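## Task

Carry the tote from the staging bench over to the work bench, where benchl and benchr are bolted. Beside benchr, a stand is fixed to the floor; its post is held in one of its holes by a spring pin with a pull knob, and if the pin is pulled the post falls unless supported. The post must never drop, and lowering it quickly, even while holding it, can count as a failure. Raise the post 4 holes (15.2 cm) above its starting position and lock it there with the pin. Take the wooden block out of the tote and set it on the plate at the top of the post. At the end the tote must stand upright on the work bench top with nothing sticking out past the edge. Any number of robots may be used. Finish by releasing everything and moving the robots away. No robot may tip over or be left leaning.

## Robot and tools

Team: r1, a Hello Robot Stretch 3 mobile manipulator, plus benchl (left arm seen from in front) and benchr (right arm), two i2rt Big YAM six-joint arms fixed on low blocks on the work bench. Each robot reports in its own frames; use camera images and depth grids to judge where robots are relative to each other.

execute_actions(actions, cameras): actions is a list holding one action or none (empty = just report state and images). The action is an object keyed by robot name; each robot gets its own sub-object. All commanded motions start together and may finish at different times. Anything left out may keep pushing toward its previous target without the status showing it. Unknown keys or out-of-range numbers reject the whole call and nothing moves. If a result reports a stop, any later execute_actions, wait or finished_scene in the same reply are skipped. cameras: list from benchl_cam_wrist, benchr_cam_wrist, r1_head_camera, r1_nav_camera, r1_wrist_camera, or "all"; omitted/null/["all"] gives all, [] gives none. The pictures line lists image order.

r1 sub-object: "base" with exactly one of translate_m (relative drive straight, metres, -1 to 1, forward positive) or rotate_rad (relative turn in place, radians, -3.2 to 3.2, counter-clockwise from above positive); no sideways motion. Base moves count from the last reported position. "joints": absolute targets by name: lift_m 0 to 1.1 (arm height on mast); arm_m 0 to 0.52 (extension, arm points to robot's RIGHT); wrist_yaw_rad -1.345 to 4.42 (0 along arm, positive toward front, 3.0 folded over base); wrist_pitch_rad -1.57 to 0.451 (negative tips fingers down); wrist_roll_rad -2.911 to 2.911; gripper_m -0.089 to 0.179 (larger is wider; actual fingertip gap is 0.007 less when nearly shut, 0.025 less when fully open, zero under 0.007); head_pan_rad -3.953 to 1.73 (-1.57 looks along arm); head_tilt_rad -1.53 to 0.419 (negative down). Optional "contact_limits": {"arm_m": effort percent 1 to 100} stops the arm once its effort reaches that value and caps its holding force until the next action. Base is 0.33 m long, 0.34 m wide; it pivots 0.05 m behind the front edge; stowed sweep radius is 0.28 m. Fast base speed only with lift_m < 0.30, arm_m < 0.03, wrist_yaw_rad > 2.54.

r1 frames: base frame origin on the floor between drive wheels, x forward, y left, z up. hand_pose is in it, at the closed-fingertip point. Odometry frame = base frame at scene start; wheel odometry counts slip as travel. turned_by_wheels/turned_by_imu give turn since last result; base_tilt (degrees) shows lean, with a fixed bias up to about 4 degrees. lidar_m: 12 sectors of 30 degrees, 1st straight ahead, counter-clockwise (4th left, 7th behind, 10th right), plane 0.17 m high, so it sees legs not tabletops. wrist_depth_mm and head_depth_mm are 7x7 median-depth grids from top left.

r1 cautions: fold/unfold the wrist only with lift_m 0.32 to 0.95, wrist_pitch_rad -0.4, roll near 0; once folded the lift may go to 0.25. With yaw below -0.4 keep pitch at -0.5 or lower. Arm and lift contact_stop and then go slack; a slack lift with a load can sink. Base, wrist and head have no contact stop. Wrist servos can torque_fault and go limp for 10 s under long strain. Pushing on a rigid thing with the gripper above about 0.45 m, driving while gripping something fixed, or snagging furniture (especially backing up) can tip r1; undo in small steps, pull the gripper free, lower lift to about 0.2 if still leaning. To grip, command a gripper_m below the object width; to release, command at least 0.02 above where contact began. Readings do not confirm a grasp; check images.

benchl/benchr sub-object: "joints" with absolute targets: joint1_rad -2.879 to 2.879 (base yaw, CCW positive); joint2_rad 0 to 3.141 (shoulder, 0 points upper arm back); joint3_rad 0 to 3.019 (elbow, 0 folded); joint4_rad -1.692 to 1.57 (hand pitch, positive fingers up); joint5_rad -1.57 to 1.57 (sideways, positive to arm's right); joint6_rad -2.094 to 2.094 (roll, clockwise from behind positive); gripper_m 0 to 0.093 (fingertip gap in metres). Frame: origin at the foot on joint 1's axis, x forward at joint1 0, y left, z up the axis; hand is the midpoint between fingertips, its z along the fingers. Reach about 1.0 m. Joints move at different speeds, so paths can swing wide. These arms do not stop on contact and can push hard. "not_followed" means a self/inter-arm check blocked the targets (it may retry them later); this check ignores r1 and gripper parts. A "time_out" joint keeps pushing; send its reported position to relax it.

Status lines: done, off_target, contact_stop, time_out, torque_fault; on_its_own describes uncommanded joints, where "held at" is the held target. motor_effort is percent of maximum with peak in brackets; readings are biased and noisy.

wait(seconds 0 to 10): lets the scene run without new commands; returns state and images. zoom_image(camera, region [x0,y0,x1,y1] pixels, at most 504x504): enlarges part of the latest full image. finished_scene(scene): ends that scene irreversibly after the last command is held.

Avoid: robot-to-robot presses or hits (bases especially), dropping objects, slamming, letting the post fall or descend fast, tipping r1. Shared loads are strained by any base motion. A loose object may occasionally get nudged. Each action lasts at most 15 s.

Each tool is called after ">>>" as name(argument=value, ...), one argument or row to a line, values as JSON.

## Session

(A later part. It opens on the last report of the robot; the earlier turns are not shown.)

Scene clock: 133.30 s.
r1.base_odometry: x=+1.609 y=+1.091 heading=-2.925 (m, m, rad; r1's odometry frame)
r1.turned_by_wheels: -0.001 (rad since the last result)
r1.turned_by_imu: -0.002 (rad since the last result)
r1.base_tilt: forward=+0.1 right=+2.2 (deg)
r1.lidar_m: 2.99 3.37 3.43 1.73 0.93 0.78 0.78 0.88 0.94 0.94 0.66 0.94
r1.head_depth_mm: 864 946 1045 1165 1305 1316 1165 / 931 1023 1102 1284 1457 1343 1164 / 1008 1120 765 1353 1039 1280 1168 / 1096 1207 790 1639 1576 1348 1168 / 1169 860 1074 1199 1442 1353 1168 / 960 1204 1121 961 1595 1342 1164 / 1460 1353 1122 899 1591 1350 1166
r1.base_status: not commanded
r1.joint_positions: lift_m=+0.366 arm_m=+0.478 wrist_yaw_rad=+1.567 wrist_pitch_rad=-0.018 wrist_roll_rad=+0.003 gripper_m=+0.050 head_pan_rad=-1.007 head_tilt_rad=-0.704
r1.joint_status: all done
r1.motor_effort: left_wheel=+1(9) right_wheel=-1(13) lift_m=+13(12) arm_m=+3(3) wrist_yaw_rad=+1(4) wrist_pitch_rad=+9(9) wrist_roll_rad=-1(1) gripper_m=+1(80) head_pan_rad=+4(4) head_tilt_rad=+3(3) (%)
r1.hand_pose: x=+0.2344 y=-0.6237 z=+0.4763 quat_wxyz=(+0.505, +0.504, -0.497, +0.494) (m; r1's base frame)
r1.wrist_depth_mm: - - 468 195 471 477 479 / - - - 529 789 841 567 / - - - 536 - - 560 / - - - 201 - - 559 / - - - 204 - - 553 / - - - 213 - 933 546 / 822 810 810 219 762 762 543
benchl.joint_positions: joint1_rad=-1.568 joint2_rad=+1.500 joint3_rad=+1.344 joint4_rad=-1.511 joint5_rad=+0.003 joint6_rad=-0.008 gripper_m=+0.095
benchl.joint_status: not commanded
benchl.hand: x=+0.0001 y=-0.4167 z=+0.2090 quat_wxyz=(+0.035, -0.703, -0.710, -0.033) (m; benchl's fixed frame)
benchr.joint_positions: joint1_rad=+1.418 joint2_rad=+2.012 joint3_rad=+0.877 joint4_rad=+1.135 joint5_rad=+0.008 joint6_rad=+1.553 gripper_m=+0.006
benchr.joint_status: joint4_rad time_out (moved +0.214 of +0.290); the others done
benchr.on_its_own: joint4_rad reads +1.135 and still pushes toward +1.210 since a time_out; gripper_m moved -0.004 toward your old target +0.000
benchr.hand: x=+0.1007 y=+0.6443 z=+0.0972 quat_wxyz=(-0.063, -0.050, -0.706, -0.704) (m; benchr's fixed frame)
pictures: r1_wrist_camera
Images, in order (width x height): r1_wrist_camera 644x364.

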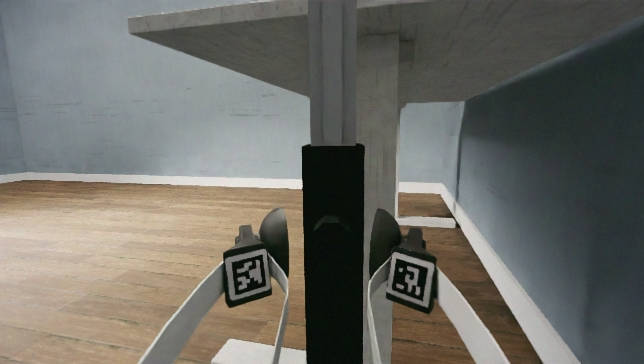

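>>> execute_actions(
  actions=[
    {"r1":{"base":{"translate_m":0.024},"joints":{"lift_m":0.371}}},
  ],
  cameras=["r1_wrist_camera"],
)

>>> execute_actions(
  actions=[
    {"r1":{"joints":{"gripper_m":-0.07}}},
  ],
  cameras=["r1_wrist_camera"],
)

>>> execute_actions(
  actions=[
    {"r1":{"base":{"translate_m":-0.02},"joints":{"gripper_m":-0.08}}},
  ],
  cameras=["r1_wrist_camera"],
)

>>> execute_actions(
  actions=[
    {"r1":{"joints":{"gripper_m":-0.088}},"benchr":{"joints":{"joint2_rad":1.83,"joint3_rad":0.93,"joint4_rad":1.07}}},
  ],
  cameras=["r1_wrist_camera"],
)

Scene clock: 135.43 s.
r1.base_odometry: x=+1.586 y=+1.086 heading=-2.924 (m, m, rad; r1's odometry frame)
r1.turned_by_wheels: +0.000 (rad since the last result)
r1.turned_by_imu: +0.000 (rad since the last result)
r1.base_tilt: forward=+0.1 right=+2.3 (deg)
r1.lidar_m: 2.96 3.35 3.40 1.78 0.96 0.81 0.80 0.90 0.95 0.95 0.66 1.75
r1.head_depth_mm: 870 951 1045 1171 1315 1319 1164 / 936 1031 1074 1297 1468 1344 1165 / 1013 1125 756 1385 1048 1280 1165 / 1107 1196 812 1651 1554 1346 1166 / 1135 856 1075 1136 1404 1343 1167 / 995 1166 1123 931 1595 1320 1169 / 1496 1502 1090 867 1603 1348 1169
r1.base_status: done
r1.joint_positions: lift_m=+0.371 arm_m=+0.478 wrist_yaw_rad=+1.567 wrist_pitch_rad=-0.018 wrist_roll_rad=+0.003 gripper_m=+0.050 head_pan_rad=-1.007 head_tilt_rad=-0.704
r1.joint_status: all done
r1.motor_effort: left_wheel=+1(4) right_wheel=+0(1) lift_m=+26(27) arm_m=+3(3) wrist_yaw_rad=+2(2) wrist_pitch_rad=+9(9) wrist_roll_rad=-1(1) gripper_m=+1(0) head_pan_rad=+4(4) head_tilt_rad=+3(3) (%)
r1.hand_pose: x=+0.2344 y=-0.6236 z=+0.4805 quat_wxyz=(+0.505, +0.504, -0.497, +0.494) (m; r1's base frame)
r1.wrist_depth_mm: - - 457 172 461 465 473 / - - - 176 661 852 574 / - - - 181 - - 566 / - - - 177 - - 568 / - - - 180 - - 566 / - - - 187 - 940 554 / 836 830 815 192 783 793 559
benchl.joint_positions: joint1_rad=-1.568 joint2_rad=+1.500 joint3_rad=+1.344 joint4_rad=-1.511 joint5_rad=+0.003 joint6_rad=-0.008 gripper_m=+0.095
benchl.joint_status: not commanded
benchl.hand: x=+0.0001 y=-0.4167 z=+0.2090 quat_wxyz=(+0.035, -0.703, -0.710, -0.033) (m; benchl's fixed frame)
benchr.joint_positions: joint1_rad=+1.418 joint2_rad=+2.012 joint3_rad=+0.877 joint4_rad=+1.135 joint5_rad=+0.008 joint6_rad=+1.553 gripper_m=+0.006
benchr.joint_status: not commanded
benchr.on_its_own: joint4_rad reads +1.135 and still pushes toward +1.210 since a time_out
benchr.hand: x=+0.1007 y=+0.6443 z=+0.0972 quat_wxyz=(-0.063, -0.050, -0.706, -0.704) (m; benchr's fixed frame)
pictures: r1_wrist_camera
Images, in order (width x height): r1_wrist_camera 644x364.

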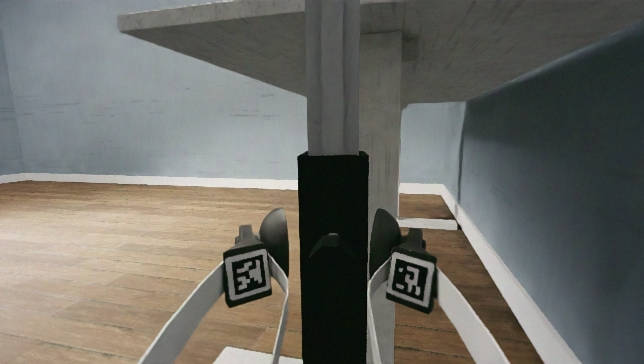

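Scene clock: 137.13 s.
r1.base_odometry: x=+1.586 y=+1.086 heading=-2.925 (m, m, rad; r1's odometry frame)
r1.turned_by_wheels: +0.000 (rad since the last result)
r1.turned_by_imu: -0.001 (rad since the last result)
r1.base_tilt: forward=+0.1 right=+2.3 (deg)
r1.lidar_m: 2.97 3.36 3.42 1.78 0.96 0.81 0.80 0.90 0.95 0.95 0.66 1.74
r1.head_depth_mm: 869 950 1046 1173 1311 1314 1165 / 935 1032 1073 1297 1470 1346 1168 / 1015 1129 765 1386 1044 1277 1166 / 1106 1197 813 1648 1552 1348 1165 / 1130 856 1072 1136 1397 1347 1169 / 980 1168 1124 929 1595 1320 1167 / 1498 1503 1090 869 1600 1350 1171
r1.base_status: not commanded
r1.joint_positions: lift_m=+0.371 arm_m=+0.478 wrist_yaw_rad=+1.564 wrist_pitch_rad=-0.018 wrist_roll_rad=+0.001 gripper_m=-0.068 head_pan_rad=-1.007 head_tilt_rad=-0.704
r1.joint_status: all done
r1.motor_effort: left_wheel=-2(0) right_wheel=+5(5) lift_m=+26(26) arm_m=+3(3) wrist_yaw_rad=+4(4) wrist_pitch_rad=+9(9) wrist_roll_rad=+0(1) gripper_m=-37(99) head_pan_rad=+4(3) head_tilt_rad=+3(3) (%)
r1.hand_pose: x=+0.2344 y=-0.6244 z=+0.4805 quat_wxyz=(+0.506, +0.503, -0.497, +0.494) (m; r1's base frame)
r1.wrist_depth_mm: - - 455 172 461 466 471 / - - - 177 685 826 572 / - - - 182 - - 566 / - - - 177 - - 553 / - - - 180 - - 555 / - - - 187 - 958 550 / 824 822 811 194 748 770 543
benchl.joint_positions: joint1_rad=-1.568 joint2_rad=+1.500 joint3_rad=+1.344 joint4_rad=-1.511 joint5_rad=+0.003 joint6_rad=-0.008 gripper_m=+0.095
benchl.joint_status: not commanded
benchl.hand: x=+0.0001 y=-0.4167 z=+0.2090 quat_wxyz=(+0.035, -0.703, -0.710, -0.033) (m; benchl's fixed frame)
benchr.joint_positions: joint1_rad=+1.418 joint2_rad=+2.012 joint3_rad=+0.877 joint4_rad=+1.135 joint5_rad=+0.008 joint6_rad=+1.553 gripper_m=+0.006
benchr.joint_status: not commanded
benchr.on_its_own: joint4_rad reads +1.135 and still pushes toward +1.210 since a time_out
benchr.hand: x=+0.1007 y=+0.6443 z=+0.0972 quat_wxyz=(-0.063, -0.050, -0.706, -0.704) (m; benchr's fixed frame)
pictures: r1_wrist_camera
Images, in order (width x height): r1_wrist_camera 644x364.

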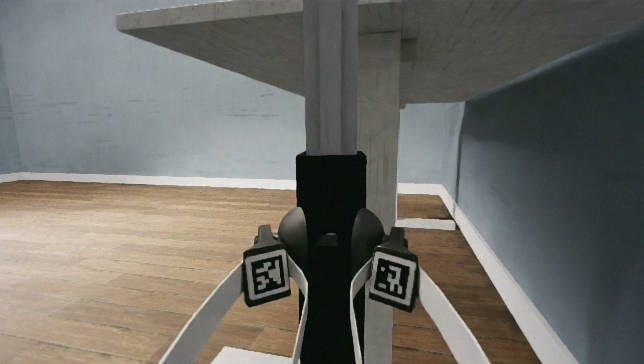

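Scene clock: 139.40 s.
r1.base_odometry: x=+1.605 y=+1.091 heading=-2.921 (m, m, rad; r1's odometry frame)
r1.turned_by_wheels: +0.003 (rad since the last result)
r1.turned_by_imu: +0.010 (rad since the last result)
r1.base_tilt: forward=+0.6 right=+2.3 (deg)
r1.lidar_m: 2.99 3.40 3.82 1.71 0.93 0.79 0.79 0.89 0.95 0.94 0.66 1.77
r1.head_depth_mm: 873 952 1055 1175 1313 1311 1167 / 941 1033 1080 1305 1467 1342 1167 / 1022 1134 757 1396 1035 1279 1169 / 1112 1203 813 1667 1549 1341 1166 / 1122 858 1069 1160 1416 1347 1163 / 1002 1169 1110 955 1582 1332 1162 / 1518 1470 1082 859 1588 1337 1163
r1.base_status: translate_m off_target (by the wheels' count: -0.0199 of -0.0200)
r1.joint_positions: lift_m=+0.371 arm_m=+0.478 wrist_yaw_rad=+1.554 wrist_pitch_rad=-0.007 wrist_roll_rad=+0.001 gripper_m=-0.071 head_pan_rad=-1.007 head_tilt_rad=-0.704
r1.joint_status: gripper_m off_target (ended at -0.071, target -0.080)
r1.on_its_own: gripper_m is held at -0.072, not at your -0.080, by its stall guard, which is still easing; left_wheel is at rest, and its effort (+37) is outside its rest range (-18 to +18); right_wheel is at rest, and its effort (-60) is outside its rest range (-18 to +18)
r1.motor_effort: left_wheel=+37(46) right_wheel=-60(70) lift_m=+26(26) arm_m=+2(3) wrist_yaw_rad=+11(11) wrist_pitch_rad=+3(9) wrist_roll_rad=+0(0) gripper_m=-38(86) head_pan_rad=+4(4) head_tilt_rad=+3(3) (%)
r1.hand_pose: x=+0.2347 y=-0.6271 z=+0.4835 quat_wxyz=(+0.506, +0.498, -0.502, +0.494) (m; r1's base frame)
r1.wrist_depth_mm: - - 453 178 456 454 458 / - - - 183 640 841 569 / - - - 517 - - 572 / - - - 183 - - 564 / - - - 186 - - 560 / - - - 193 - 950 559 / 841 831 826 198 734 772 546
benchl.joint_positions: joint1_rad=-1.568 joint2_rad=+1.500 joint3_rad=+1.344 joint4_rad=-1.511 joint5_rad=+0.003 joint6_rad=-0.008 gripper_m=+0.095
benchl.joint_status: not commanded
benchl.hand: x=+0.0001 y=-0.4167 z=+0.2090 quat_wxyz=(+0.035, -0.703, -0.710, -0.033) (m; benchl's fixed frame)
benchr.joint_positions: joint1_rad=+1.418 joint2_rad=+2.012 joint3_rad=+0.877 joint4_rad=+1.139 joint5_rad=+0.008 joint6_rad=+1.553 gripper_m=+0.006
benchr.joint_status: not commanded
benchr.on_its_own: joint4_rad reads +1.139 and still pushes toward +1.210 since a time_out
benchr.hand: x=+0.1007 y=+0.6443 z=+0.0982 quat_wxyz=(-0.063, -0.050, -0.704, -0.706) (m; benchr's fixed frame)
pictures: r1_wrist_camera
Images, in order (width x height): r1_wrist_camera 644x364.

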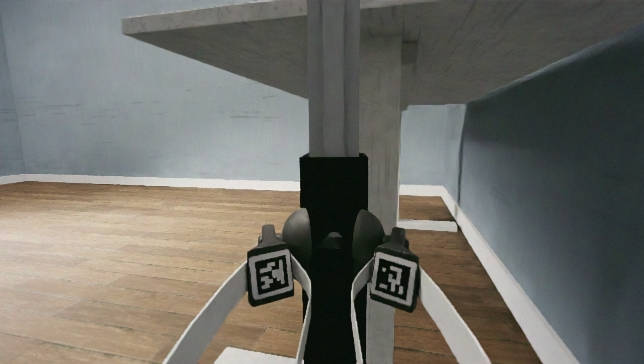

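Scene clock: 140.37 s.
r1.base_odometry: x=+1.605 y=+1.091 heading=-2.921 (m, m, rad; r1's odometry frame)
r1.turned_by_wheels: +0.000 (rad since the last result)
r1.turned_by_imu: +0.000 (rad since the last result)
r1.base_tilt: forward=+0.6 right=+2.3 (deg)
r1.lidar_m: 2.98 3.40 3.44 1.71 0.94 0.79 0.79 0.89 0.95 0.94 0.66 1.76
r1.head_depth_mm: 872 955 1049 1177 1314 1315 1169 / 936 1037 735 1301 1463 1340 1167 / 1021 1117 719 1393 1034 1276 1166 / 1113 777 1044 1654 1542 1342 1162 / 1124 841 1107 1159 1417 1345 1161 / 1018 1171 1109 953 1585 1334 1167 / 1530 1468 1080 861 1584 1340 1161
r1.base_status: not commanded
r1.joint_positions: lift_m=+0.371 arm_m=+0.478 wrist_yaw_rad=+1.554 wrist_pitch_rad=-0.007 wrist_roll_rad=+0.001 gripper_m=-0.085 head_pan_rad=-1.007 head_tilt_rad=-0.704
r1.joint_status: all done
r1.on_its_own: left_wheel is at rest, and its effort (+37) is outside its rest range (-18 to +18); right_wheel is at rest, and its effort (-59) is outside its rest range (-18 to +18)
r1.motor_effort: left_wheel=+37(38) right_wheel=-59(60) lift_m=+26(26) arm_m=+2(2) wrist_yaw_rad=+11(11) wrist_pitch_rad=+3(3) wrist_roll_rad=+0(0) gripper_m=-8(99) head_pan_rad=+4(4) head_tilt_rad=+3(3) (%)
r1.hand_pose: x=+0.2347 y=-0.6271 z=+0.4835 quat_wxyz=(+0.506, +0.498, -0.502, +0.494) (m; r1's base frame)
r1.wrist_depth_mm: - - 449 178 451 459 462 / - - - 183 635 847 576 / - - - 521 - - 568 / - - - 183 - - 561 / - - - 185 - - 561 / - - - 192 - 962 557 / 820 840 826 198 741 793 548
benchl.joint_positions: joint1_rad=-1.568 joint2_rad=+1.500 joint3_rad=+1.344 joint4_rad=-1.511 joint5_rad=+0.003 joint6_rad=-0.008 gripper_m=+0.095
benchl.joint_status: not commanded
benchl.hand: x=+0.0001 y=-0.4167 z=+0.2090 quat_wxyz=(+0.035, -0.703, -0.710, -0.033) (m; benchl's fixed frame)
benchr.joint_positions: joint1_rad=+1.418 joint2_rad=+1.880 joint3_rad=+0.873 joint4_rad=+1.048 joint5_rad=+0.007 joint6_rad=+1.554 gripper_m=+0.005
benchr.joint_status: all done
benchr.hand: x=+0.1006 y=+0.6439 z=+0.1572 quat_wxyz=(-0.063, -0.050, -0.691, -0.718) (m; benchr's fixed frame)
pictures: r1_wrist_camera
Images, in order (width x height): r1_wrist_camera 644x364.

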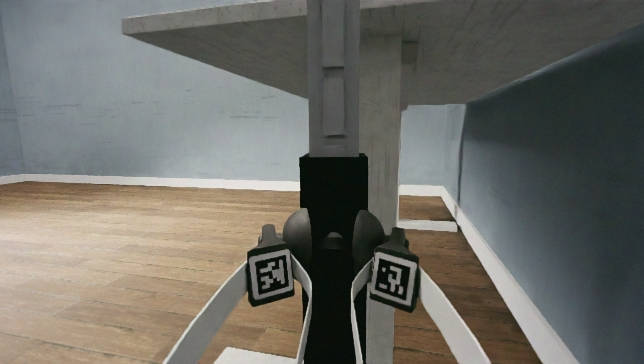

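Pin stroke is short. Up to ~0.19.

>>> execute_actions(
  actions=[
    {"benchr":{"joints":{"joint2_rad":1.74,"joint3_rad":0.94,"joint4_rad":0.945}}},
  ],
  cameras=[],
)

Scene clock: 141.70 s.
r1.base_odometry: x=+1.605 y=+1.091 heading=-2.921 (m, m, rad; r1's odometry frame)
r1.turned_by_wheels: +0.000 (rad since the last result)
r1.turned_by_imu: +0.000 (rad since the last result)
r1.base_tilt: forward=+0.6 right=+2.3 (deg)
r1.lidar_m: 2.98 3.38 3.44 1.72 0.94 0.79 0.79 0.89 0.95 0.94 0.66 1.77
r1.head_depth_mm: 870 953 1052 1171 1312 1316 1164 / 941 1023 1106 1299 1466 1342 1166 / 1019 1080 710 1391 1037 1274 1166 / 1105 754 1066 1668 1546 1343 1167 / 819 1243 1110 1161 1411 1345 1167 / 1058 1173 1111 950 1585 1341 1163 / 1524 1473 1083 862 1590 1334 1160
r1.base_status: not commanded
r1.joint_positions: lift_m=+0.371 arm_m=+0.478 wrist_yaw_rad=+1.554 wrist_pitch_rad=-0.007 wrist_roll_rad=+0.001 gripper_m=-0.078 head_pan_rad=-1.007 head_tilt_rad=-0.704
r1.joint_status: not commanded
r1.on_its_own: gripper_m is held at -0.080, not at your -0.088, by its stall guard, which is still easing; left_wheel is at rest, and its effort (+37) is outside its rest range (-18 to +18); right_wheel is at rest, and its effort (-59) is outside its rest range (-18 to +18)
r1.motor_effort: left_wheel=+37(38) right_wheel=-59(59) lift_m=+26(26) arm_m=+2(2) wrist_yaw_rad=+12(12) wrist_pitch_rad=+3(3) wrist_roll_rad=+0(0) gripper_m=-41(42) head_pan_rad=+4(4) head_tilt_rad=+3(3) (%)
r1.hand_pose: x=+0.2347 y=-0.6271 z=+0.4835 quat_wxyz=(+0.506, +0.498, -0.502, +0.494) (m; r1's base frame)
r1.wrist_depth_mm: - - 449 178 451 454 459 / - - - 183 642 860 569 / - - - 513 - - 563 / - - - 183 - - 563 / - - - 186 - - 562 / - - - 193 - 949 561 / 813 819 826 199 731 776 551
benchl.joint_positions: joint1_rad=-1.568 joint2_rad=+1.500 joint3_rad=+1.344 joint4_rad=-1.511 joint5_rad=+0.003 joint6_rad=-0.008 gripper_m=+0.095
benchl.joint_status: not commanded
benchl.hand: x=+0.0001 y=-0.4167 z=+0.2090 quat_wxyz=(+0.035, -0.703, -0.710, -0.033) (m; benchl's fixed frame)
benchr.joint_positions: joint1_rad=+1.418 joint2_rad=+1.794 joint3_rad=+0.874 joint4_rad=+0.935 joint5_rad=+0.006 joint6_rad=+1.554 gripper_m=+0.005
benchr.joint_status: all done
benchr.hand: x=+0.1000 y=+0.6417 z=+0.1847 quat_wxyz=(-0.062, -0.050, -0.700, -0.710) (m; benchr's fixed frame)
pictures: none
No camera images: the call's "cameras" was empty. Leave "cameras" out to get every camera's image.

>>> execute_actions(
  actions=[
    {"r1":{"base":{"translate_m":0.008},"joints":{"gripper_m":0.06}}},
  ],
  cameras=[],
)

>>> execute_actions(
  actions=[
    {"r1":{"base":{"translate_m":-0.08}},"benchr":{"joints":{"joint2_rad":1.69,"joint3_rad":0.965,"joint4_rad":0.885}}},
  ],
  cameras=["r1_wrist_camera"],
)

>>> execute_actions(
  actions=[
    {"r1":{"joints":{"arm_m":0.38}},"benchr":{"joints":{"joint2_rad":1.65,"joint3_rad":0.975}}},
  ],
  cameras=["r1_wrist_camera"],
)

Scene clock: 144.87 s.
r1.base_odometry: x=+1.597 y=+1.089 heading=-2.921 (m, m, rad; r1's odometry frame)
r1.turned_by_wheels: +0.000 (rad since the last result)
r1.turned_by_imu: +0.002 (rad since the last result)
r1.base_tilt: forward=+0.1 right=+2.3 (deg)
r1.lidar_m: 2.98 3.38 3.44 1.72 0.94 0.79 0.79 0.90 0.95 0.95 0.66 1.77
r1.head_depth_mm: 870 956 1055 1175 1310 1309 1167 / 939 1028 1094 1304 1473 1341 1166 / 1022 1094 709 1400 1028 1280 1167 / 1103 759 1076 1671 1549 1346 1168 / 826 857 1122 1163 1427 1350 1169 / 1041 1174 1127 931 1600 1326 1170 / 1529 1508 1088 872 1592 1348 1171
r1.base_status: done
r1.joint_positions: lift_m=+0.371 arm_m=+0.478 wrist_yaw_rad=+1.567 wrist_pitch_rad=-0.016 wrist_roll_rad=+0.001 gripper_m=+0.060 head_pan_rad=-1.006 head_tilt_rad=-0.704
r1.joint_status: all done
r1.motor_effort: left_wheel=-2(37) right_wheel=+2(56) lift_m=+26(26) arm_m=+2(2) wrist_yaw_rad=+3(13) wrist_pitch_rad=+8(8) wrist_roll_rad=+0(0) gripper_m=+1(78) head_pan_rad=+4(3) head_tilt_rad=+3(3) (%)
r1.hand_pose: x=+0.2344 y=-0.6238 z=+0.4810 quat_wxyz=(+0.505, +0.503, -0.497, +0.495) (m; r1's base frame)
r1.wrist_depth_mm: - - 451 176 456 463 466 / - - - 180 651 875 588 / - - - 186 - - 584 / - - - 181 - - 579 / - - - 185 - - 575 / - - 972 192 558 939 573 / 830 830 815 197 766 767 566
benchl.joint_positions: joint1_rad=-1.568 joint2_rad=+1.500 joint3_rad=+1.344 joint4_rad=-1.511 joint5_rad=+0.003 joint6_rad=-0.008 gripper_m=+0.095
benchl.joint_status: not commanded
benchl.hand: x=+0.0001 y=-0.4167 z=+0.2090 quat_wxyz=(+0.035, -0.703, -0.710, -0.033) (m; benchl's fixed frame)
benchr.joint_positions: joint1_rad=+1.418 joint2_rad=+1.794 joint3_rad=+0.875 joint4_rad=+0.934 joint5_rad=+0.006 joint6_rad=+1.554 gripper_m=+0.005
benchr.joint_status: not commanded
benchr.hand: x=+0.1000 y=+0.6419 z=+0.1849 quat_wxyz=(-0.062, -0.050, -0.700, -0.710) (m; benchr's fixed frame)
pictures: none
No camera images: the call's "cameras" was empty. Leave "cameras" out to get every camera's image.

Scene clock: 146.63 s.
r1.base_odometry: x=+1.676 y=+1.106 heading=-2.921 (m, m, rad; r1's odometry frame)
r1.turned_by_wheels: +0.000 (rad since the last result)
r1.turned_by_imu: +0.000 (rad since the last result)
r1.base_tilt: forward=+0.1 right=+2.3 (deg)
r1.lidar_m: 3.06 3.48 3.46 1.55 0.85 0.72 0.71 0.81 0.93 0.93 0.70 0.96
r1.head_depth_mm: 857 936 1034 1153 1293 1320 1166 / 924 1012 1132 1281 1449 1348 1162 / 1004 1084 1192 1425 1549 1338 1164 / 1095 1125 785 1605 1510 1286 1167 / 1185 802 1122 1782 1514 1349 1169 / 847 1244 1123 1178 1548 1355 1167 / 1084 1197 1123 963 1593 1322 1170
r1.base_status: done
r1.joint_positions: lift_m=+0.371 arm_m=+0.478 wrist_yaw_rad=+1.567 wrist_pitch_rad=-0.016 wrist_roll_rad=+0.001 gripper_m=+0.060 head_pan_rad=-1.006 head_tilt_rad=-0.704
r1.joint_status: not commanded
r1.motor_effort: left_wheel=-1(3) right_wheel=+1(2) lift_m=+26(26) arm_m=+2(2) wrist_yaw_rad=+2(2) wrist_pitch_rad=+8(8) wrist_roll_rad=+0(0) gripper_m=+1(1) head_pan_rad=+4(3) head_tilt_rad=+3(3) (%)
r1.hand_pose: x=+0.2344 y=-0.6237 z=+0.4810 quat_wxyz=(+0.505, +0.503, -0.497, +0.495) (m; r1's base frame)
r1.wrist_depth_mm: - - 561 483 463 464 463 / - - - 585 750 834 560 / - - - 590 - - 548 / - - - 614 - - 550 / - - - 633 - - 549 / - - 951 647 633 946 543 / 838 817 793 666 777 760 533
benchl.joint_positions: joint1_rad=-1.568 joint2_rad=+1.500 joint3_rad=+1.344 joint4_rad=-1.511 joint5_rad=+0.003 joint6_rad=-0.008 gripper_m=+0.095
benchl.joint_status: not commanded
benchl.hand: x=+0.0001 y=-0.4167 z=+0.2090 quat_wxyz=(+0.035, -0.703, -0.710, -0.033) (m; benchl's fixed frame)
benchr.joint_positions: joint1_rad=+1.418 joint2_rad=+1.775 joint3_rad=+0.881 joint4_rad=+0.878 joint5_rad=+0.006 joint6_rad=+1.554 gripper_m=+0.006
benchr.joint_status: all done
benchr.hand: x=+0.1001 y=+0.6426 z=+0.1856 quat_wxyz=(-0.061, -0.050, -0.711, -0.699) (m; benchr's fixed frame)
pictures: r1_wrist_camera
Images, in order (width x height): r1_wrist_camera 644x364.

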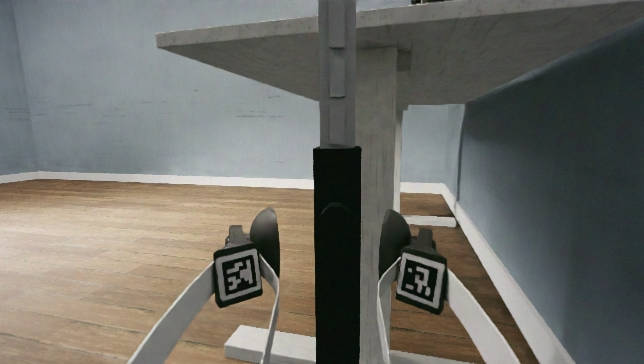

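Scene clock: 148.60 s.
r1.base_odometry: x=+1.676 y=+1.106 heading=-2.921 (m, m, rad; r1's odometry frame)
r1.turned_by_wheels: +0.000 (rad since the last result)
r1.turned_by_imu: +0.000 (rad since the last result)
r1.base_tilt: forward=+0.1 right=+2.3 (deg)
r1.lidar_m: 3.06 3.47 3.46 1.54 0.85 0.72 0.71 0.81 0.93 0.93 0.70 0.96
r1.head_depth_mm: 856 936 1031 1159 1310 1371 1164 / 923 1007 1133 1280 1463 1317 1165 / 1001 1079 1205 1425 1556 1338 1162 / 1096 752 1056 1595 1515 1286 1162 / 1178 801 1123 1778 1519 1350 1171 / 845 1262 1123 1180 1559 1351 1172 / 1091 1197 1124 965 1595 1321 1168
r1.base_status: not commanded
r1.joint_positions: lift_m=+0.371 arm_m=+0.380 wrist_yaw_rad=+1.568 wrist_pitch_rad=-0.016 wrist_roll_rad=+0.001 gripper_m=+0.060 head_pan_rad=-1.006 head_tilt_rad=-0.704
r1.joint_status: all done
r1.motor_effort: left_wheel=-1(0) right_wheel=+1(2) lift_m=+26(26) arm_m=-5(6) wrist_yaw_rad=+2(2) wrist_pitch_rad=+8(8) wrist_roll_rad=+0(0) gripper_m=+1(1) head_pan_rad=+4(4) head_tilt_rad=+3(3) (%)
r1.hand_pose: x=+0.2344 y=-0.5260 z=+0.4810 quat_wxyz=(+0.505, +0.504, -0.496, +0.495) (m; r1's base frame)
r1.wrist_depth_mm: - - - 563 475 437 465 / - - - 860 579 925 666 / - - - - 589 - 716 / - - - - 603 - 700 / - - - - 271 - 692 / - - 939 - - - 685 / 814 822 815 766 323 802 676
benchl.joint_positions: joint1_rad=-1.568 joint2_rad=+1.500 joint3_rad=+1.344 joint4_rad=-1.511 joint5_rad=+0.003 joint6_rad=-0.008 gripper_m=+0.095
benchl.joint_status: not commanded
benchl.hand: x=+0.0001 y=-0.4167 z=+0.2090 quat_wxyz=(+0.035, -0.703, -0.710, -0.033) (m; benchl's fixed frame)
benchr.joint_positions: joint1_rad=+1.418 joint2_rad=+1.745 joint3_rad=+0.885 joint4_rad=+0.860 joint5_rad=+0.006 joint6_rad=+1.553 gripper_m=+0.006
benchr.joint_status: all done
benchr.hand: x=+0.1000 y=+0.6419 z=+0.2018 quat_wxyz=(-0.062, -0.050, -0.705, -0.704) (m; benchr's fixed frame)
pictures: r1_wrist_camera
Images, in order (width x height): r1_wrist_camera 644x364.

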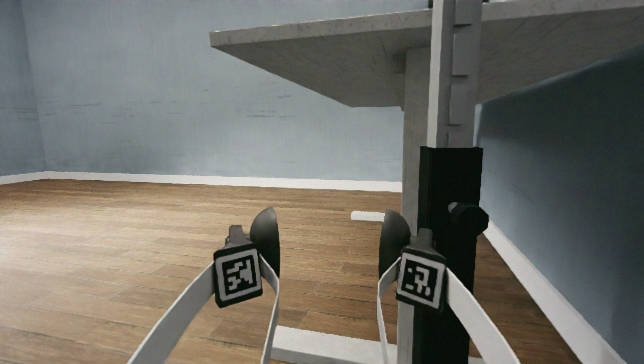

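>>> execute_actions(
  actions=[
    {"benchr":{"joints":{"joint2_rad":1.625}}},
  ],
  cameras=["r1_wrist_camera"],
)

Scene clock: 149.97 s.
r1.base_odometry: x=+1.676 y=+1.106 heading=-2.921 (m, m, rad; r1's odometry frame)
r1.turned_by_wheels: +0.000 (rad since the last result)
r1.turned_by_imu: +0.000 (rad since the last result)
r1.base_tilt: forward=+0.1 right=+2.2 (deg)
r1.lidar_m: 3.06 3.45 3.46 1.55 0.85 0.72 0.71 0.81 0.93 0.93 0.70 0.96
r1.head_depth_mm: 857 937 1034 1150 1304 1364 1165 / 925 1014 1133 1280 1465 1316 1166 / 1002 1065 1204 1430 1555 1332 1166 / 1098 746 1077 1601 1513 1290 1170 / 1165 784 1119 1787 1520 1346 1167 / 842 1281 1123 1184 1558 1350 1164 / 1082 1199 1123 961 1592 1319 1169
r1.base_status: not commanded
r1.joint_positions: lift_m=+0.371 arm_m=+0.380 wrist_yaw_rad=+1.568 wrist_pitch_rad=-0.016 wrist_roll_rad=+0.001 gripper_m=+0.060 head_pan_rad=-1.006 head_tilt_rad=-0.704
r1.joint_status: not commanded
r1.motor_effort: left_wheel=-1(0) right_wheel=+2(1) lift_m=+26(26) arm_m=-5(5) wrist_yaw_rad=+1(1) wrist_pitch_rad=+8(8) wrist_roll_rad=+0(0) gripper_m=+0(1) head_pan_rad=+4(4) head_tilt_rad=+3(3) (%)
r1.hand_pose: x=+0.2344 y=-0.5260 z=+0.4810 quat_wxyz=(+0.505, +0.504, -0.496, +0.495) (m; r1's base frame)
r1.wrist_depth_mm: - - - 562 473 433 463 / - - - 888 572 908 676 / - - - - 602 - 706 / - - - - 611 - 707 / - - - - 270 - 704 / - - 972 - - - 699 / 820 833 811 766 320 803 671
benchl.joint_positions: joint1_rad=-1.568 joint2_rad=+1.500 joint3_rad=+1.344 joint4_rad=-1.511 joint5_rad=+0.003 joint6_rad=-0.008 gripper_m=+0.095
benchl.joint_status: not commanded
benchl.hand: x=+0.0001 y=-0.4167 z=+0.2090 quat_wxyz=(+0.035, -0.703, -0.710, -0.033) (m; benchl's fixed frame)
benchr.joint_positions: joint1_rad=+1.419 joint2_rad=+1.733 joint3_rad=+0.887 joint4_rad=+0.852 joint5_rad=+0.006 joint6_rad=+1.553 gripper_m=+0.006
benchr.joint_status: all done
benchr.hand: x=+0.0997 y=+0.6416 z=+0.2087 quat_wxyz=(-0.062, -0.049, -0.703, -0.707) (m; benchr's fixed frame)
pictures: r1_wrist_camera
Images, in order (width x height): r1_wrist_camera 644x364.

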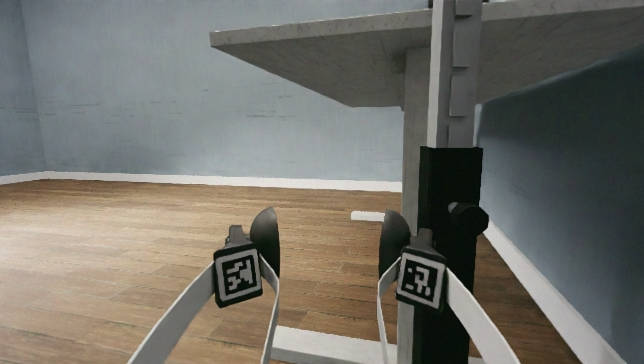

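>>> execute_actions(
  actions=[
    {"benchr":{"joints":{"joint2_rad":1.61}}},
  ],
  cameras=["r1_wrist_camera"],
)

>>> zoom_image(
  camera="r1_wrist_camera",
  region=[380,60,560,250],
)

Scene clock: 151.20 s.
r1.base_odometry: x=+1.676 y=+1.106 heading=-2.921 (m, m, rad; r1's odometry frame)
r1.turned_by_wheels: +0.000 (rad since the last result)
r1.turned_by_imu: +0.000 (rad since the last result)
r1.base_tilt: forward=+0.1 right=+2.3 (deg)
r1.lidar_m: 3.05 3.48 3.45 1.55 0.85 0.72 0.71 0.81 0.93 0.93 0.70 0.96
r1.head_depth_mm: 856 933 1033 1158 1308 1364 1166 / 923 1015 1134 1275 1462 1313 1166 / 1003 1056 1205 1434 1555 1337 1166 / 1096 739 1089 1599 1519 1294 1168 / 1154 796 1121 1779 1510 1343 1168 / 842 1279 1122 1179 1559 1353 1169 / 1084 1196 1127 964 1603 1324 1171
r1.base_status: not commanded
r1.joint_positions: lift_m=+0.371 arm_m=+0.380 wrist_yaw_rad=+1.568 wrist_pitch_rad=-0.016 wrist_roll_rad=+0.001 gripper_m=+0.060 head_pan_rad=-1.006 head_tilt_rad=-0.704
r1.joint_status: not commanded
r1.motor_effort: left_wheel=+0(0) right_wheel=+1(1) lift_m=+26(26) arm_m=-5(5) wrist_yaw_rad=+2(1) wrist_pitch_rad=+8(8) wrist_roll_rad=+0(0) gripper_m=+1(0) head_pan_rad=+4(3) head_tilt_rad=+2(3) (%)
r1.hand_pose: x=+0.2344 y=-0.5260 z=+0.4810 quat_wxyz=(+0.505, +0.504, -0.496, +0.495) (m; r1's base frame)
r1.wrist_depth_mm: - - - 561 467 435 464 / - - - 881 578 903 678 / - - - - 591 - 716 / - - - - 604 - 702 / - - - - 269 - 696 / - - 953 - - - 693 / 832 829 820 758 322 817 671
benchl.joint_positions: joint1_rad=-1.568 joint2_rad=+1.500 joint3_rad=+1.344 joint4_rad=-1.511 joint5_rad=+0.003 joint6_rad=-0.008 gripper_m=+0.095
benchl.joint_status: not commanded
benchl.hand: x=+0.0001 y=-0.4167 z=+0.2090 quat_wxyz=(+0.035, -0.703, -0.710, -0.033) (m; benchl's fixed frame)
benchr.joint_positions: joint1_rad=+1.419 joint2_rad=+1.723 joint3_rad=+0.888 joint4_rad=+0.844 joint5_rad=+0.006 joint6_rad=+1.554 gripper_m=+0.006
benchr.joint_status: all done
benchr.hand: x=+0.0996 y=+0.6410 z=+0.2136 quat_wxyz=(-0.062, -0.049, -0.702, -0.708) (m; benchr's fixed frame)
pictures: r1_wrist_camera
Images, in order (width x height): r1_wrist_camera 644x364.

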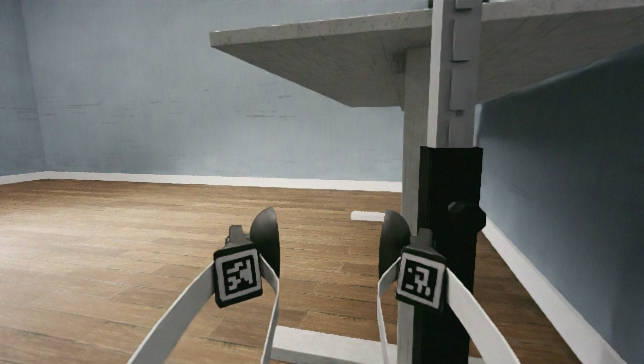

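Region (380, 60, 560, 250) of r1_wrist_camera's 644x364 image, scaled by 2.653; it fills the left 477 columns of this view, and the rest is white.

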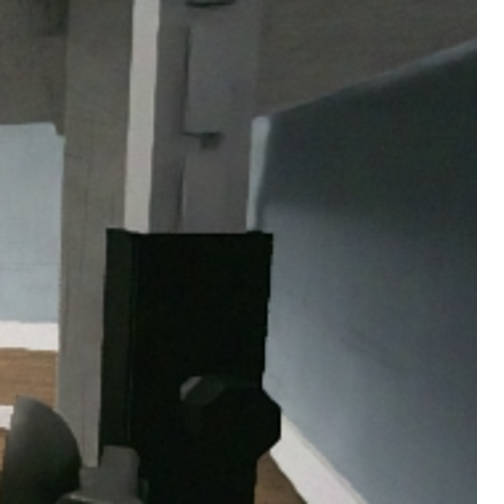

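Pin went in. Unload gradually to verify.

>>> execute_actions(
  actions=[
    {"r1":{"joints":{"arm_m":0.3}},"benchr":{"joints":{"joint2_rad":1.69,"joint3_rad":0.93}}},
  ],
  cameras=[],
)

>>> execute_actions(
  actions=[
    {"r1":{"joints":{"arm_m":0.22}},"benchr":{"joints":{"joint2_rad":1.74,"joint3_rad":0.895,"joint4_rad":0.85}}},
  ],
  cameras=["r1_head_camera"],
)

Scene clock: 155.73 s.
r1.base_odometry: x=+1.676 y=+1.106 heading=-2.921 (m, m, rad; r1's odometry frame)
r1.turned_by_wheels: +0.000 (rad since the last result)
r1.turned_by_imu: -0.001 (rad since the last result)
r1.base_tilt: forward=+0.1 right=+2.3 (deg)
r1.lidar_m: 3.06 3.47 3.45 1.55 0.85 0.72 0.71 0.81 0.93 0.93 0.69 0.97
r1.head_depth_mm: 857 936 1034 1151 1302 1342 1146 / 923 1012 1134 1281 1468 1410 1157 / 1005 1059 1206 1429 1553 1342 1164 / 1096 740 1086 1597 1512 1285 1165 / 1149 798 1126 1787 1516 1348 1167 / 840 1282 1123 1176 1550 1349 1169 / 1085 1197 1126 962 1595 1322 1169
r1.base_status: not commanded
r1.joint_positions: lift_m=+0.371 arm_m=+0.300 wrist_yaw_rad=+1.569 wrist_pitch_rad=-0.016 wrist_roll_rad=+0.001 gripper_m=+0.060 head_pan_rad=-1.006 head_tilt_rad=-0.704
r1.joint_status: all done
r1.motor_effort: left_wheel=+0(1) right_wheel=+1(1) lift_m=+26(26) arm_m=-5(6) wrist_yaw_rad=+1(1) wrist_pitch_rad=+8(8) wrist_roll_rad=+0(0) gripper_m=+1(0) head_pan_rad=+4(3) head_tilt_rad=+3(3) (%)
r1.hand_pose: x=+0.2344 y=-0.4459 z=+0.4810 quat_wxyz=(+0.505, +0.504, -0.496, +0.495) (m; r1's base frame)
r1.wrist_depth_mm: - - - 563 509 461 421 / - - - - 753 564 704 / - - - - - 571 741 / - - - - - 291 736 / - - - - - 292 696 / - - 958 - - 290 772 / 815 827 825 775 739 278 728
benchl.joint_positions: joint1_rad=-1.568 joint2_rad=+1.500 joint3_rad=+1.344 joint4_rad=-1.511 joint5_rad=+0.003 joint6_rad=-0.008 gripper_m=+0.095
benchl.joint_status: not commanded
benchl.hand: x=+0.0001 y=-0.4167 z=+0.2090 quat_wxyz=(+0.035, -0.703, -0.710, -0.033) (m; benchl's fixed frame)
benchr.joint_positions: joint1_rad=+1.419 joint2_rad=+1.725 joint3_rad=+0.888 joint4_rad=+0.844 joint5_rad=+0.006 joint6_rad=+1.554 gripper_m=+0.006
benchr.joint_status: all done
benchr.hand: x=+0.0996 y=+0.6412 z=+0.2120 quat_wxyz=(-0.062, -0.049, -0.703, -0.707) (m; benchr's fixed frame)
pictures: none
No camera images: the call's "cameras" was empty. Leave "cameras" out to get every camera's image.

Scene clock: 157.53 s.
r1.base_odometry: x=+1.676 y=+1.106 heading=-2.921 (m, m, rad; r1's odometry frame)
r1.turned_by_wheels: +0.000 (rad since the last result)
r1.turned_by_imu: +0.000 (rad since the last result)
r1.base_tilt: forward=+0.1 right=+2.2 (deg)
r1.lidar_m: 3.05 3.45 3.46 1.55 0.85 0.72 0.71 0.81 0.93 0.93 0.70 0.96
r1.head_depth_mm: 854 937 1034 1153 1306 1343 1209 / 924 1015 1132 1281 1464 1347 1116 / 1003 1060 1205 1429 1550 1345 1144 / 1094 746 1076 1599 1515 1286 1168 / 1149 788 1122 1781 1511 1347 1169 / 841 1282 1126 1181 1555 1345 1166 / 1080 1197 1127 964 1599 1322 1171
r1.base_status: not commanded
r1.joint_positions: lift_m=+0.371 arm_m=+0.220 wrist_yaw_rad=+1.569 wrist_pitch_rad=-0.016 wrist_roll_rad=+0.001 gripper_m=+0.060 head_pan_rad=-1.006 head_tilt_rad=-0.704
r1.joint_status: all done
r1.motor_effort: left_wheel=-1(0) right_wheel=+2(1) lift_m=+26(26) arm_m=-5(4) wrist_yaw_rad=+1(1) wrist_pitch_rad=+8(8) wrist_roll_rad=+0(0) gripper_m=+1(0) head_pan_rad=+4(3) head_tilt_rad=+3(3) (%)
r1.hand_pose: x=+0.2344 y=-0.3659 z=+0.4810 quat_wxyz=(+0.505, +0.504, -0.496, +0.495) (m; r1's base frame)
r1.wrist_depth_mm: - - - - 566 505 442 / - - - - 888 574 767 / - - - - - 589 959 / - - - - - 638 285 / - - - - - 626 284 / - - 966 - - 645 284 / 836 833 813 820 818 766 284
benchl.joint_positions: joint1_rad=-1.568 joint2_rad=+1.500 joint3_rad=+1.344 joint4_rad=-1.511 joint5_rad=+0.003 joint6_rad=-0.008 gripper_m=+0.095
benchl.joint_status: not commanded
benchl.hand: x=+0.0001 y=-0.4167 z=+0.2090 quat_wxyz=(+0.035, -0.703, -0.710, -0.033) (m; benchl's fixed frame)
benchr.joint_positions: joint1_rad=+1.419 joint2_rad=+1.732 joint3_rad=+0.887 joint4_rad=+0.845 joint5_rad=+0.006 joint6_rad=+1.554 gripper_m=+0.006
benchr.joint_status: all done
benchr.hand: x=+0.0997 y=+0.6415 z=+0.2077 quat_wxyz=(-0.061, -0.050, -0.705, -0.705) (m; benchr's fixed frame)
pictures: r1_head_camera (sideways: a quarter turn clockwise sets it upright)
Images, in order (width x height): r1_head_camera 896x504.

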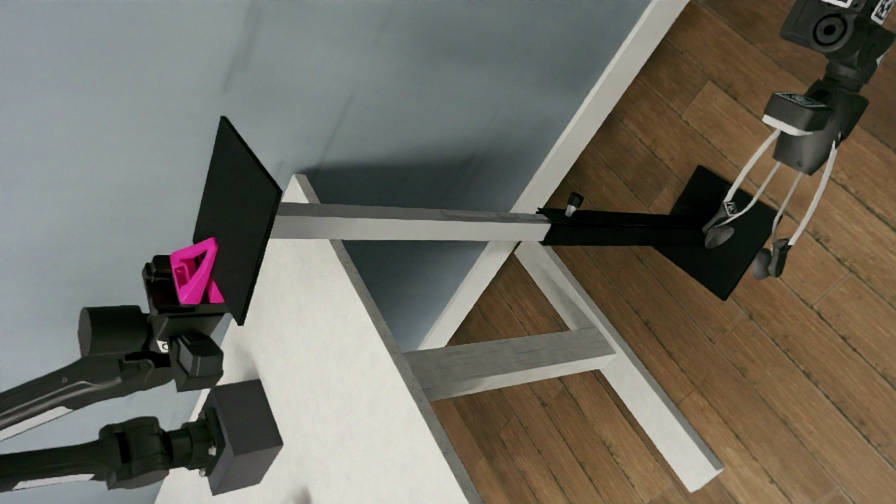

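>>> execute_actions(
  actions=[
    {"r1":{"joints":{"head_pan_rad":-0.55,"head_tilt_rad":-0.4}},"benchr":{"joints":{"gripper_m":0.093}}},
  ],
  cameras=[],
)

>>> execute_actions(
  actions=[
    {"benchr":{"joints":{"joint2_rad":1.42,"joint3_rad":0.55}}},
  ],
  cameras=[],
)

>>> execute_actions(
  actions=[
    {"benchr":{"joints":{"joint1_rad":0.7,"joint4_rad":0.0}},"r1":{"joints":{"arm_m":0.12}}},
  ],
  cameras=[],
)

>>> execute_actions(
  actions=[
    {"benchr":{"joints":{"joint1_rad":-0.335,"joint3_rad":0.97,"joint4_rad":-1.11,"joint6_rad":1.235}}},
  ],
  cameras=["r1_head_camera","benchr_cam_wrist"],
)

Scene clock: 160.07 s.
r1.base_odometry: x=+1.676 y=+1.106 heading=-2.921 (m, m, rad; r1's odometry frame)
r1.turned_by_wheels: +0.000 (rad since the last result)
r1.turned_by_imu: +0.000 (rad since the last result)
r1.base_tilt: forward=+0.1 right=+2.2 (deg)
r1.lidar_m: 3.05 3.48 3.46 1.55 0.85 0.72 0.71 0.81 0.93 0.92 0.70 0.96
r1.head_depth_mm: 1300 1290 915 1270 1085 1569 1374 / 1524 1082 1247 1297 1039 1212 1310 / 1835 1936 2009 1338 994 1642 1305 / 2326 2271 1868 1312 997 1646 1376 / 2632 2797 2957 1305 1047 1651 1381 / 2539 2703 2836 1782 2223 1707 1384 / 2474 2634 2814 2945 2220 1702 1385
r1.base_status: not commanded
r1.joint_positions: lift_m=+0.371 arm_m=+0.220 wrist_yaw_rad=+1.569 wrist_pitch_rad=-0.016 wrist_roll_rad=+0.001 gripper_m=+0.060 head_pan_rad=-0.557 head_tilt_rad=-0.409
r1.joint_status: all done
r1.motor_effort: left_wheel=+0(0) right_wheel=+1(1) lift_m=+26(26) arm_m=-5(5) wrist_yaw_rad=+1(0) wrist_pitch_rad=+8(8) wrist_roll_rad=+0(0) gripper_m=+1(0) head_pan_rad=+4(40) head_tilt_rad=+6(34) (%)
r1.hand_pose: x=+0.2344 y=-0.3659 z=+0.4810 quat_wxyz=(+0.505, +0.504, -0.496, +0.495) (m; r1's base frame)
r1.wrist_depth_mm: - - - - 568 513 442 / - - - - 886 576 755 / - - - - - 590 961 / - - - - - 638 284 / - - - - - 627 284 / - - 953 - - 639 285 / 821 816 831 821 823 774 284
benchl.joint_positions: joint1_rad=-1.568 joint2_rad=+1.500 joint3_rad=+1.344 joint4_rad=-1.511 joint5_rad=+0.003 joint6_rad=-0.008 gripper_m=+0.095
benchl.joint_status: not commanded
benchl.hand: x=+0.0001 y=-0.4167 z=+0.2090 quat_wxyz=(+0.035, -0.703, -0.710, -0.033) (m; benchl's fixed frame)
benchr.joint_positions: joint1_rad=+1.418 joint2_rad=+1.732 joint3_rad=+0.887 joint4_rad=+0.845 joint5_rad=+0.008 joint6_rad=+1.560 gripper_m=+0.093
benchr.joint_status: all done
benchr.hand: x=+0.1008 y=+0.6413 z=+0.2077 quat_wxyz=(-0.061, -0.053, -0.705, -0.705) (m; benchr's fixed frame)
pictures: none
No camera images: the call's "cameras" was empty. Leave "cameras" out to get every camera's image.

Scene clock: 161.13 s.
r1.base_odometry: x=+1.676 y=+1.106 heading=-2.921 (m, m, rad; r1's odometry frame)
r1.turned_by_wheels: +0.000 (rad since the last result)
r1.turned_by_imu: +0.000 (rad since the last result)
r1.base_tilt: forward=+0.1 right=+2.3 (deg)
r1.lidar_m: 3.06 3.47 3.45 1.55 0.85 0.72 0.71 0.81 0.93 0.93 0.70 0.96
r1.head_depth_mm: 1304 1353 919 1203 1088 1575 1373 / 1524 1087 1222 1295 1040 1213 1307 / 1835 1933 2002 1342 995 1635 1304 / 2316 2261 1853 1309 997 1655 1373 / 2628 2788 2945 1304 1044 1650 1377 / 2560 2717 2841 1784 2211 1699 1381 / 2458 2619 2803 2942 2218 1709 1384
r1.base_status: not commanded
r1.joint_positions: lift_m=+0.371 arm_m=+0.220 wrist_yaw_rad=+1.569 wrist_pitch_rad=-0.016 wrist_roll_rad=+0.001 gripper_m=+0.060 head_pan_rad=-0.557 head_tilt_rad=-0.409
r1.joint_status: not commanded
r1.motor_effort: left_wheel=+0(0) right_wheel=+1(2) lift_m=+26(26) arm_m=-5(5) wrist_yaw_rad=+1(1) wrist_pitch_rad=+8(8) wrist_roll_rad=+0(1) gripper_m=+0(1) head_pan_rad=+4(4) head_tilt_rad=+6(6) (%)
r1.hand_pose: x=+0.2344 y=-0.3659 z=+0.4810 quat_wxyz=(+0.505, +0.504, -0.496, +0.495) (m; r1's base frame)
r1.wrist_depth_mm: - - - - 567 510 441 / - - - - 898 577 773 / - - - - - 591 971 / - - - - - 641 285 / - - - - - 622 284 / - - 967 - - 644 286 / 811 838 823 811 803 764 284
benchl.joint_positions: joint1_rad=-1.568 joint2_rad=+1.500 joint3_rad=+1.344 joint4_rad=-1.511 joint5_rad=+0.003 joint6_rad=-0.008 gripper_m=+0.095
benchl.joint_status: not commanded
benchl.hand: x=+0.0001 y=-0.4167 z=+0.2090 quat_wxyz=(+0.035, -0.703, -0.710, -0.033) (m; benchl's fixed frame)
benchr.joint_positions: joint1_rad=+1.418 joint2_rad=+1.409 joint3_rad=+0.551 joint4_rad=+0.845 joint5_rad=+0.008 joint6_rad=+1.560 gripper_m=+0.093
benchr.joint_status: all done
benchr.hand: x=+0.0817 y=+0.5174 z=+0.2229 quat_wxyz=(-0.060, -0.053, -0.710, -0.700) (m; benchr's fixed frame)
pictures: none
No camera images: the call's "cameras" was empty. Leave "cameras" out to get every camera's image.

Scene clock: 163.10 s.
r1.base_odometry: x=+1.676 y=+1.106 heading=-2.921 (m, m, rad; r1's odometry frame)
r1.turned_by_wheels: +0.000 (rad since the last result)
r1.turned_by_imu: +0.000 (rad since the last result)
r1.base_tilt: forward=+0.1 right=+2.3 (deg)
r1.lidar_m: 3.04 3.45 3.46 1.55 0.85 0.71 0.71 0.81 0.93 0.93 0.70 0.96
r1.head_depth_mm: 1302 1352 1403 1374 1088 1581 1375 / 1524 1201 1536 1299 1038 1218 1307 / 1832 1931 1056 1290 997 1640 1305 / 2315 2261 1853 1206 997 1639 1380 / 2666 2789 2956 1305 1043 1641 1380 / 2561 2699 2845 1779 2219 1698 1387 / 2457 2605 2819 2944 2209 1710 1384
r1.base_status: not commanded
r1.joint_positions: lift_m=+0.371 arm_m=+0.120 wrist_yaw_rad=+1.569 wrist_pitch_rad=-0.016 wrist_roll_rad=+0.001 gripper_m=+0.060 head_pan_rad=-0.557 head_tilt_rad=-0.409
r1.joint_status: all done
r1.motor_effort: left_wheel=-1(1) right_wheel=+1(1) lift_m=+26(26) arm_m=-5(5) wrist_yaw_rad=+1(1) wrist_pitch_rad=+8(8) wrist_roll_rad=+0(0) gripper_m=+1(1) head_pan_rad=+4(4) head_tilt_rad=+6(6) (%)
r1.hand_pose: x=+0.2344 y=-0.2659 z=+0.4810 quat_wxyz=(+0.505, +0.504, -0.496, +0.495) (m; r1's base frame)
r1.wrist_depth_mm: - - - - 562 512 514 / - - - - 888 755 653 / - - - - - - 932 / - - - - - - - / - - - - - - 960 / - - 962 - - 947 953 / 831 818 807 806 762 666 801
benchl.joint_positions: joint1_rad=-1.568 joint2_rad=+1.500 joint3_rad=+1.344 joint4_rad=-1.511 joint5_rad=+0.003 joint6_rad=-0.008 gripper_m=+0.095
benchl.joint_status: not commanded
benchl.hand: x=+0.0001 y=-0.4167 z=+0.2090 quat_wxyz=(+0.035, -0.703, -0.710, -0.033) (m; benchl's fixed frame)
benchr.joint_positions: joint1_rad=+0.702 joint2_rad=+1.409 joint3_rad=+0.551 joint4_rad=+0.018 joint5_rad=+0.011 joint6_rad=+1.561 gripper_m=+0.093
benchr.joint_status: all done
benchr.hand: x=+0.3387 y=+0.2837 z=+0.0430 quat_wxyz=(-0.156, -0.390, -0.849, -0.321) (m; benchr's fixed frame)
pictures: none
No camera images: the call's "cameras" was empty. Leave "cameras" out to get every camera's image.

Scene clock: 164.73 s.
r1.base_odometry: x=+1.676 y=+1.106 heading=-2.921 (m, m, rad; r1's odometry frame)
r1.turned_by_wheels: +0.000 (rad since the last result)
r1.turned_by_imu: +0.000 (rad since the last result)
r1.base_tilt: forward=+0.1 right=+2.2 (deg)
r1.lidar_m: 3.06 3.48 3.46 1.55 0.85 0.72 0.72 0.81 0.93 0.93 0.70 0.96
r1.head_depth_mm: 1300 1353 1405 1372 1090 1585 1372 / 1523 1199 1569 1298 1039 1215 1307 / 1832 1884 2009 1340 996 1646 1311 / 2300 1711 1866 1311 995 1648 1376 / 2626 2728 1334 1304 1043 1643 1380 / 2546 2732 2843 1789 2214 1700 1385 / 2482 2608 2786 2941 2228 1707 1381
r1.base_status: not commanded
r1.joint_positions: lift_m=+0.371 arm_m=+0.120 wrist_yaw_rad=+1.569 wrist_pitch_rad=-0.016 wrist_roll_rad=+0.001 gripper_m=+0.060 head_pan_rad=-0.557 head_tilt_rad=-0.409
r1.joint_status: not commanded
r1.motor_effort: left_wheel=+0(1) right_wheel=+2(1) lift_m=+26(26) arm_m=-5(5) wrist_yaw_rad=+1(1) wrist_pitch_rad=+8(8) wrist_roll_rad=+0(0) gripper_m=+1(2) head_pan_rad=+4(5) head_tilt_rad=+6(6) (%)
r1.hand_pose: x=+0.2344 y=-0.2659 z=+0.4810 quat_wxyz=(+0.505, +0.504, -0.496, +0.495) (m; r1's base frame)
r1.wrist_depth_mm: - - - - 563 512 512 / - - - - 888 761 661 / - - - - - - 940 / - - - - - - - / - - - - - - 964 / - - 967 - - 945 940 / 821 808 816 811 745 654 809
benchl.joint_positions: joint1_rad=-1.568 joint2_rad=+1.500 joint3_rad=+1.344 joint4_rad=-1.511 joint5_rad=+0.003 joint6_rad=-0.008 gripper_m=+0.095
benchl.joint_status: not commanded
benchl.hand: x=+0.0001 y=-0.4167 z=+0.2090 quat_wxyz=(+0.035, -0.703, -0.710, -0.033) (m; benchl's fixed frame)
benchr.joint_positions: joint1_rad=-0.334 joint2_rad=+1.417 joint3_rad=+0.960 joint4_rad=-1.095 joint5_rad=+0.012 joint6_rad=+1.245 gripper_m=+0.093
benchr.joint_status: all done
benchr.hand: x=+0.3566 y=-0.1264 z=+0.1009 quat_wxyz=(-0.011, -0.710, -0.704, +0.001) (m; benchr's fixed frame)
pictures: benchr_cam_wrist, r1_head_camera (sideways: a quarter turn clockwise sets it upright)
Images, in order (width x height): benchr_cam_wrist 504x504, r1_head_camera 896x504.

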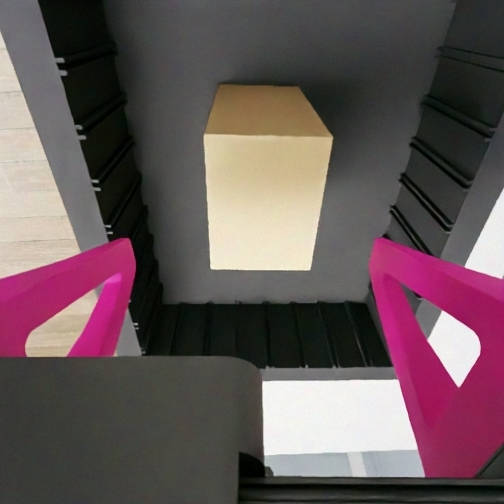

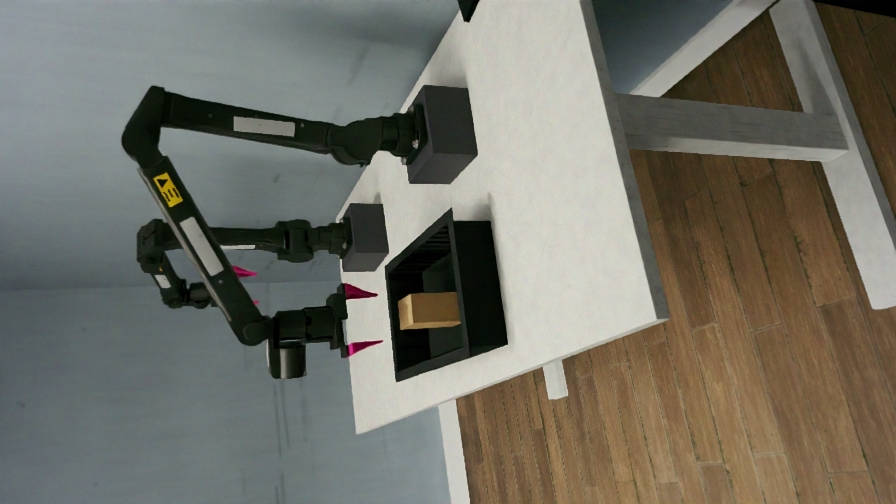

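>>> execute_actions(
  actions=[
    {"benchr":{"joints":{"joint1_rad":-0.305,"joint2_rad":1.535,"joint3_rad":0.822,"joint4_rad":-0.84,"joint6_rad":1.28}},"r1":{"joints":{"head_pan_rad":-0.95}}},
  ],
  cameras=["benchr_cam_wrist"],
)

Scene clock: 166.83 s.
r1.base_odometry: x=+1.676 y=+1.106 heading=-2.921 (m, m, rad; r1's odometry frame)
r1.turned_by_wheels: +0.000 (rad since the last result)
r1.turned_by_imu: +0.000 (rad since the last result)
r1.base_tilt: forward=+0.1 right=+2.3 (deg)
r1.lidar_m: 3.07 3.48 3.45 1.55 0.85 0.72 0.71 0.81 0.93 0.93 0.70 0.96
r1.head_depth_mm: 882 933 985 1047 1109 1190 1272 / 962 1017 1082 1118 1239 1339 1340 / 1051 1121 1199 763 813 1424 977 / 1157 1247 1345 1341 1508 1649 1378 / 1297 1402 1535 1354 1097 1229 1304 / 1471 1530 1276 1293 1000 1703 1378 / 1698 1802 2018 1445 1002 1592 1382
r1.base_status: not commanded
r1.joint_positions: lift_m=+0.371 arm_m=+0.120 wrist_yaw_rad=+1.569 wrist_pitch_rad=-0.016 wrist_roll_rad=+0.001 gripper_m=+0.060 head_pan_rad=-0.943 head_tilt_rad=-0.409
r1.joint_status: all done
r1.motor_effort: left_wheel=-1(0) right_wheel=+1(1) lift_m=+26(26) arm_m=-5(5) wrist_yaw_rad=+1(1) wrist_pitch_rad=+8(8) wrist_roll_rad=+0(0) gripper_m=+1(1) head_pan_rad=-5(42) head_tilt_rad=+6(6) (%)
r1.hand_pose: x=+0.2344 y=-0.2659 z=+0.4810 quat_wxyz=(+0.505, +0.504, -0.496, +0.495) (m; r1's base frame)
r1.wrist_depth_mm: - - - - 566 508 512 / - - - - 899 755 664 / - - - - - - 934 / - - - - - - - / - - - - - - 963 / - - 958 - - 951 959 / 813 823 816 813 762 660 801
benchl.joint_positions: joint1_rad=-1.568 joint2_rad=+1.500 joint3_rad=+1.344 joint4_rad=-1.511 joint5_rad=+0.003 joint6_rad=-0.008 gripper_m=+0.095
benchl.joint_status: not commanded
benchl.hand: x=+0.0001 y=-0.4167 z=+0.2090 quat_wxyz=(+0.035, -0.703, -0.710, -0.033) (m; benchl's fixed frame)
benchr.joint_positions: joint1_rad=-0.311 joint2_rad=+1.542 joint3_rad=+0.814 joint4_rad=-0.856 joint5_rad=+0.010 joint6_rad=+1.270 gripper_m=+0.093
benchr.joint_status: all done
benchr.hand: x=+0.3427 y=-0.1124 z=+0.0110 quat_wxyz=(+0.003, -0.711, -0.704, +0.008) (m; benchr's fixed frame)
pictures: benchr_cam_wrist
Images, in order (width x height): benchr_cam_wrist 504x504.

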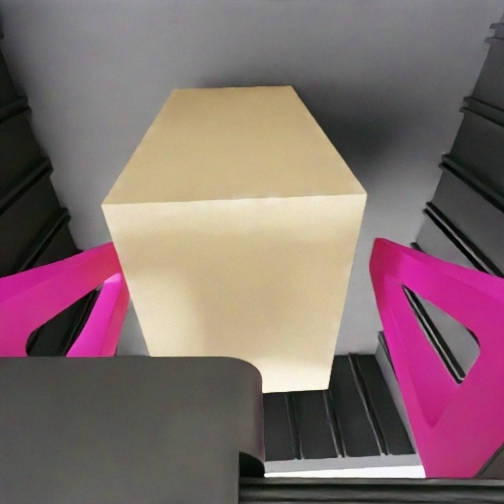

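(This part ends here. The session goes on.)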